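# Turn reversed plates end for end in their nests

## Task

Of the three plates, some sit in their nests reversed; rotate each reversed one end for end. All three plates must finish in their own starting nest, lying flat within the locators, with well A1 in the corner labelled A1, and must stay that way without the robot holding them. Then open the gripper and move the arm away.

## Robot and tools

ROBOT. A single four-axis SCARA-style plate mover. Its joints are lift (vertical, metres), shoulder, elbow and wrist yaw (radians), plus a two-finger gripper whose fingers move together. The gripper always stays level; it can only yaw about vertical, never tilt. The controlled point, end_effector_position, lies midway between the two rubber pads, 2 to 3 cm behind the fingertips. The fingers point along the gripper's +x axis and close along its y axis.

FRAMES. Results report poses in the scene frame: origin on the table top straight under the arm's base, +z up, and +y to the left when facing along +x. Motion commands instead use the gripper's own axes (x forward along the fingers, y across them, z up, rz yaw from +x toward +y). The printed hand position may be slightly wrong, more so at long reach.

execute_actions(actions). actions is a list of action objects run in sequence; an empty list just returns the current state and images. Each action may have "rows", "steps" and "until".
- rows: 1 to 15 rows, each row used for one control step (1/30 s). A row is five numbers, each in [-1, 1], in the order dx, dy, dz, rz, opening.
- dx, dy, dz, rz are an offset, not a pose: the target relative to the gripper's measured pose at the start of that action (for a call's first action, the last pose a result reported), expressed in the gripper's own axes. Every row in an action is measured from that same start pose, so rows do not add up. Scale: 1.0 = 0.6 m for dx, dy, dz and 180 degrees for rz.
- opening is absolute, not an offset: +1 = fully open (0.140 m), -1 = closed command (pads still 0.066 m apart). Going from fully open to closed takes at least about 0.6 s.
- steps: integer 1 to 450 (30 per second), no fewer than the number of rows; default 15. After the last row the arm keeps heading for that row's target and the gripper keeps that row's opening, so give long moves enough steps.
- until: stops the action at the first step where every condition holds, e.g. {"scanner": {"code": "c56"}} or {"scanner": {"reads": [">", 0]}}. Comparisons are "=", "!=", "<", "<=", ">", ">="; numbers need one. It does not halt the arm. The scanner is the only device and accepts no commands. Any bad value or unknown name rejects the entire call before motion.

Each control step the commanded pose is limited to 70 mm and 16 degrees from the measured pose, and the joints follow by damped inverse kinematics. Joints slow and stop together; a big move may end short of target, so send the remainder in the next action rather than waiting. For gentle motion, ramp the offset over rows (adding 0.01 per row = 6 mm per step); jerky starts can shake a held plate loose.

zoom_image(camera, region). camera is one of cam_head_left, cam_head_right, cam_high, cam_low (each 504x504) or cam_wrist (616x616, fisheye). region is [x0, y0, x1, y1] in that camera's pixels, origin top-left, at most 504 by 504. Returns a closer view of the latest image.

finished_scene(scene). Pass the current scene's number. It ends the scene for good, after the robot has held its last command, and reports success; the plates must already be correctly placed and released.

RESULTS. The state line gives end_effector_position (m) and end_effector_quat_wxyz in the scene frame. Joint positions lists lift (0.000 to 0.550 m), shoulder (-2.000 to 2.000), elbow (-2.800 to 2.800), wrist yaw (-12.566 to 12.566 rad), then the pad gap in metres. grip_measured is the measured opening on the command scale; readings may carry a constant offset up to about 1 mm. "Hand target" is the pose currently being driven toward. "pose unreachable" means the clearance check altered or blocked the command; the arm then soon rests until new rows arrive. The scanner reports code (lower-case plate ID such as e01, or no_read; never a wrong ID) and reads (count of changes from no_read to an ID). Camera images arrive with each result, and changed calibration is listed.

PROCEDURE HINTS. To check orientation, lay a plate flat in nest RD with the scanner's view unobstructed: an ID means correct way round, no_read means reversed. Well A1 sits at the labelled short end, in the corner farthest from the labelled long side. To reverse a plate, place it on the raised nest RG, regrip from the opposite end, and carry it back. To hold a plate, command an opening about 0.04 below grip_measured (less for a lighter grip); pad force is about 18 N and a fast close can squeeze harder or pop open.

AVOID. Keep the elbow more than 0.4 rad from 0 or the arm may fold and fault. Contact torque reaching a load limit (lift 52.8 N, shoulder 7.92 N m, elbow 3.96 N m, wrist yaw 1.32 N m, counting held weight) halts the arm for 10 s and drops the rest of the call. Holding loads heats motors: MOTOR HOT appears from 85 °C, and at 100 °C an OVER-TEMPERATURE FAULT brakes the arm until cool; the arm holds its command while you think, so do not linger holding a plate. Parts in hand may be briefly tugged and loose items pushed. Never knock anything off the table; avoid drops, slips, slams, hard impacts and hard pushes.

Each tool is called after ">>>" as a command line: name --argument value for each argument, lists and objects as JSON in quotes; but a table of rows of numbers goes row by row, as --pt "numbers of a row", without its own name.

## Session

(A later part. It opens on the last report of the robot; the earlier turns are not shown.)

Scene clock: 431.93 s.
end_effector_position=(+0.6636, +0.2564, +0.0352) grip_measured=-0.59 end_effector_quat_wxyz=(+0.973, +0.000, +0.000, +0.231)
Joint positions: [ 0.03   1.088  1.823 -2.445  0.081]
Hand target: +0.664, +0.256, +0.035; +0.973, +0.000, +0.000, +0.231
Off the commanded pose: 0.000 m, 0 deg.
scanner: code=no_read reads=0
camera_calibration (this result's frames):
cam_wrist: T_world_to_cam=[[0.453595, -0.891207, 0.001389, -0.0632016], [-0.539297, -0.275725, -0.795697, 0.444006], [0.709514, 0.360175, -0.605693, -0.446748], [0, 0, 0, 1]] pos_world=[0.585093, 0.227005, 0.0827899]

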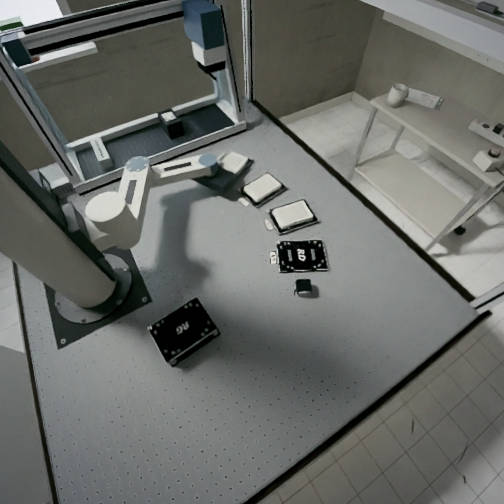

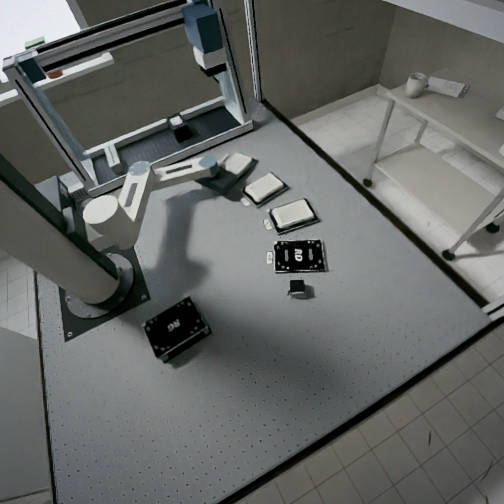

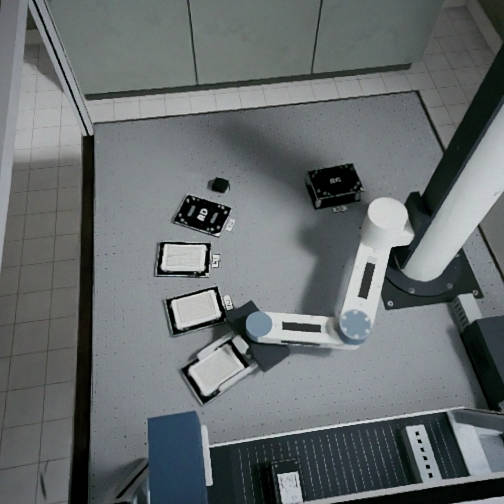

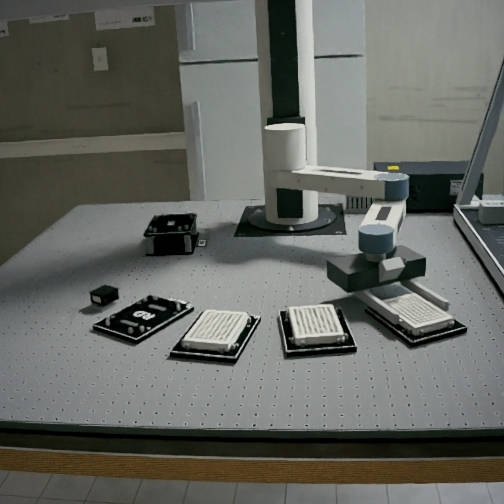

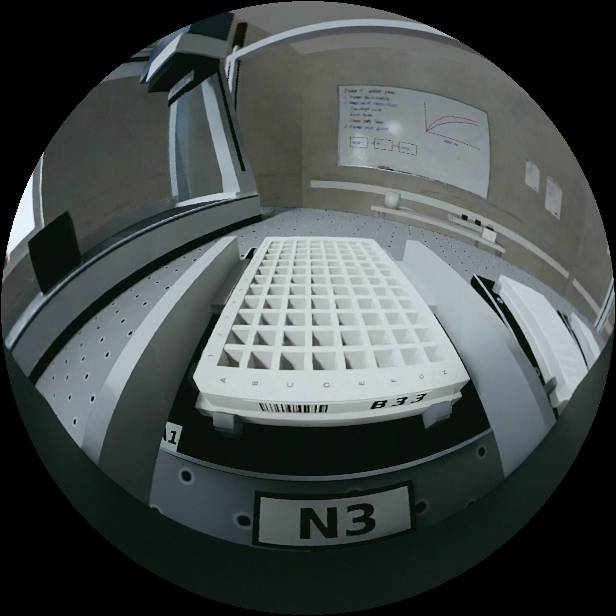

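>>> execute_actions --actions '[{"rows": [[0,0,0,0,-0.575],[0,0,0,0,-0.53],[0,0,0,0,-0.45],[0,0,0.002,0,-0.35],[0,0,0.008,0,-0.35],[0,0,0.018,0,-0.35],[0,0,0.03,0,-0.3],[0,0,0.045,0,-0.2],[-0.01,0,0.065,0,-0.1],[-0.03,0,0.09,0,0],[-0.06,0,0.12,0,0],[-0.1,0,0.15,0,0],[-0.25,0,0.2,0,0]], "steps": 27}]'

Scene clock: 437.10 s.
end_effector_position=(+0.5363, +0.1913, +0.1551) grip_measured=+0.00 end_effector_quat_wxyz=(+0.973, +0.000, +0.000, +0.229)
Joint positions: [ 0.15   1.404  1.077 -2.017  0.103]
Hand target: +0.530, +0.189, +0.155; +0.973, +0.000, +0.000, +0.231
Off the commanded pose: 0.007 m, 0 deg.
scanner: code=no_read reads=0
camera_calibration (this result's frames):
cam_wrist: T_world_to_cam=[[0.450092, -0.892981, 0.001389, -0.0614355], [-0.540376, -0.273605, -0.795697, 0.453041], [0.710923, 0.357386, -0.605693, -0.260504], [0, 0, 0, 1]] pos_world=[0.457662, 0.162194, 0.202783]

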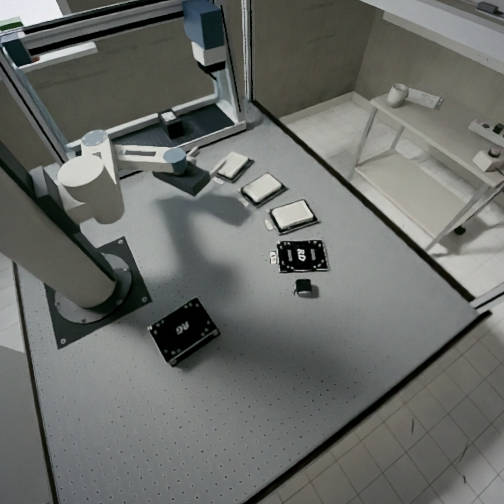

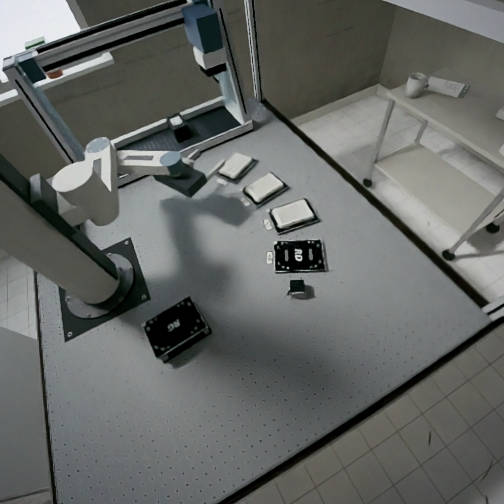

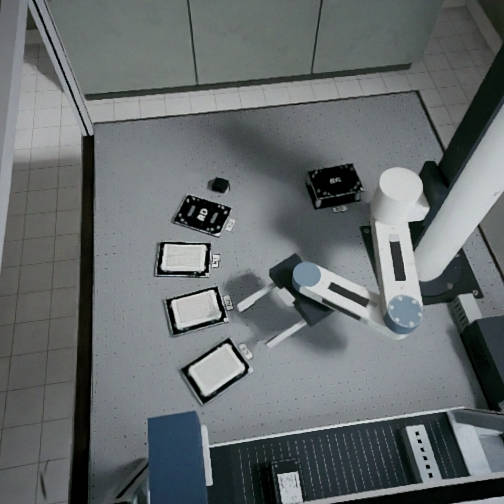

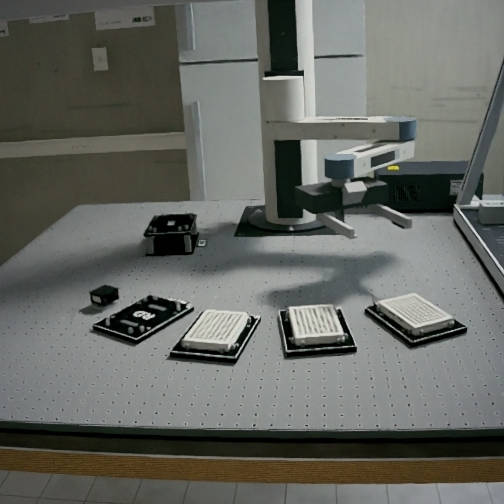

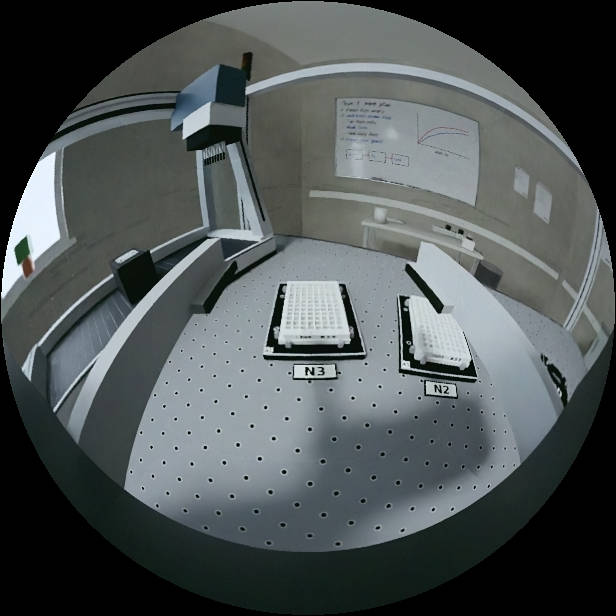

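>>> zoom_image --camera "cam_wrist" --region '[250, 265, 500, 405]'

>>> zoom_image --camera "cam_low" --region '[160, 280, 480, 375]'

>>> zoom_image --camera "cam_head_left" --region '[200, 140, 330, 245]'

>>> zoom_image --camera "cam_low" --region '[160, 295, 275, 370]'

Region (250, 265, 500, 405) of cam_wrist's 616x616 image, scaled by 2.016, with more detail than that image has; it fills the top 282 rows of this view, and the rest is white.

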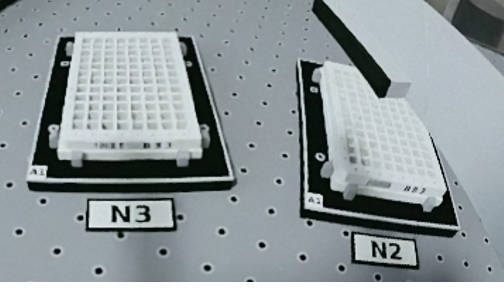

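Region (160, 280, 480, 375) of cam_low's 504x504 image, scaled by 1.575, with more detail than that image has; it fills the top 150 rows of this view, and the rest is white.

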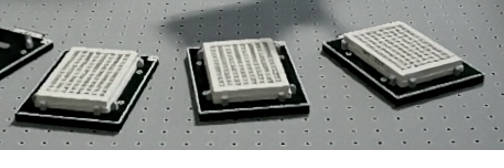

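Region (200, 140, 330, 245) of cam_head_left's 504x504 image, scaled by 3.877, with more detail than that image has; it fills the top 407 rows of this view, and the rest is white.

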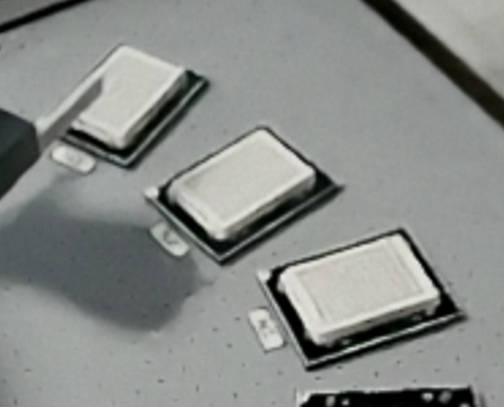

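Region (160, 295, 275, 370) of cam_low's 504x504 image, scaled by 4.383, with more detail than that image has; it fills the top 329 rows of this view, and the rest is white.

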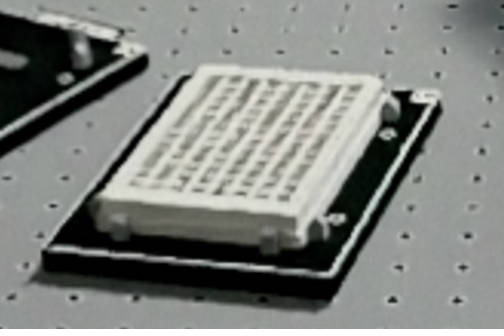

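All three plates sit flat inside their locators with the labelled end toward the A1 corner, and the gripper is clear.

>>> finished_scene --scene 2

The scene is finished: the task was done.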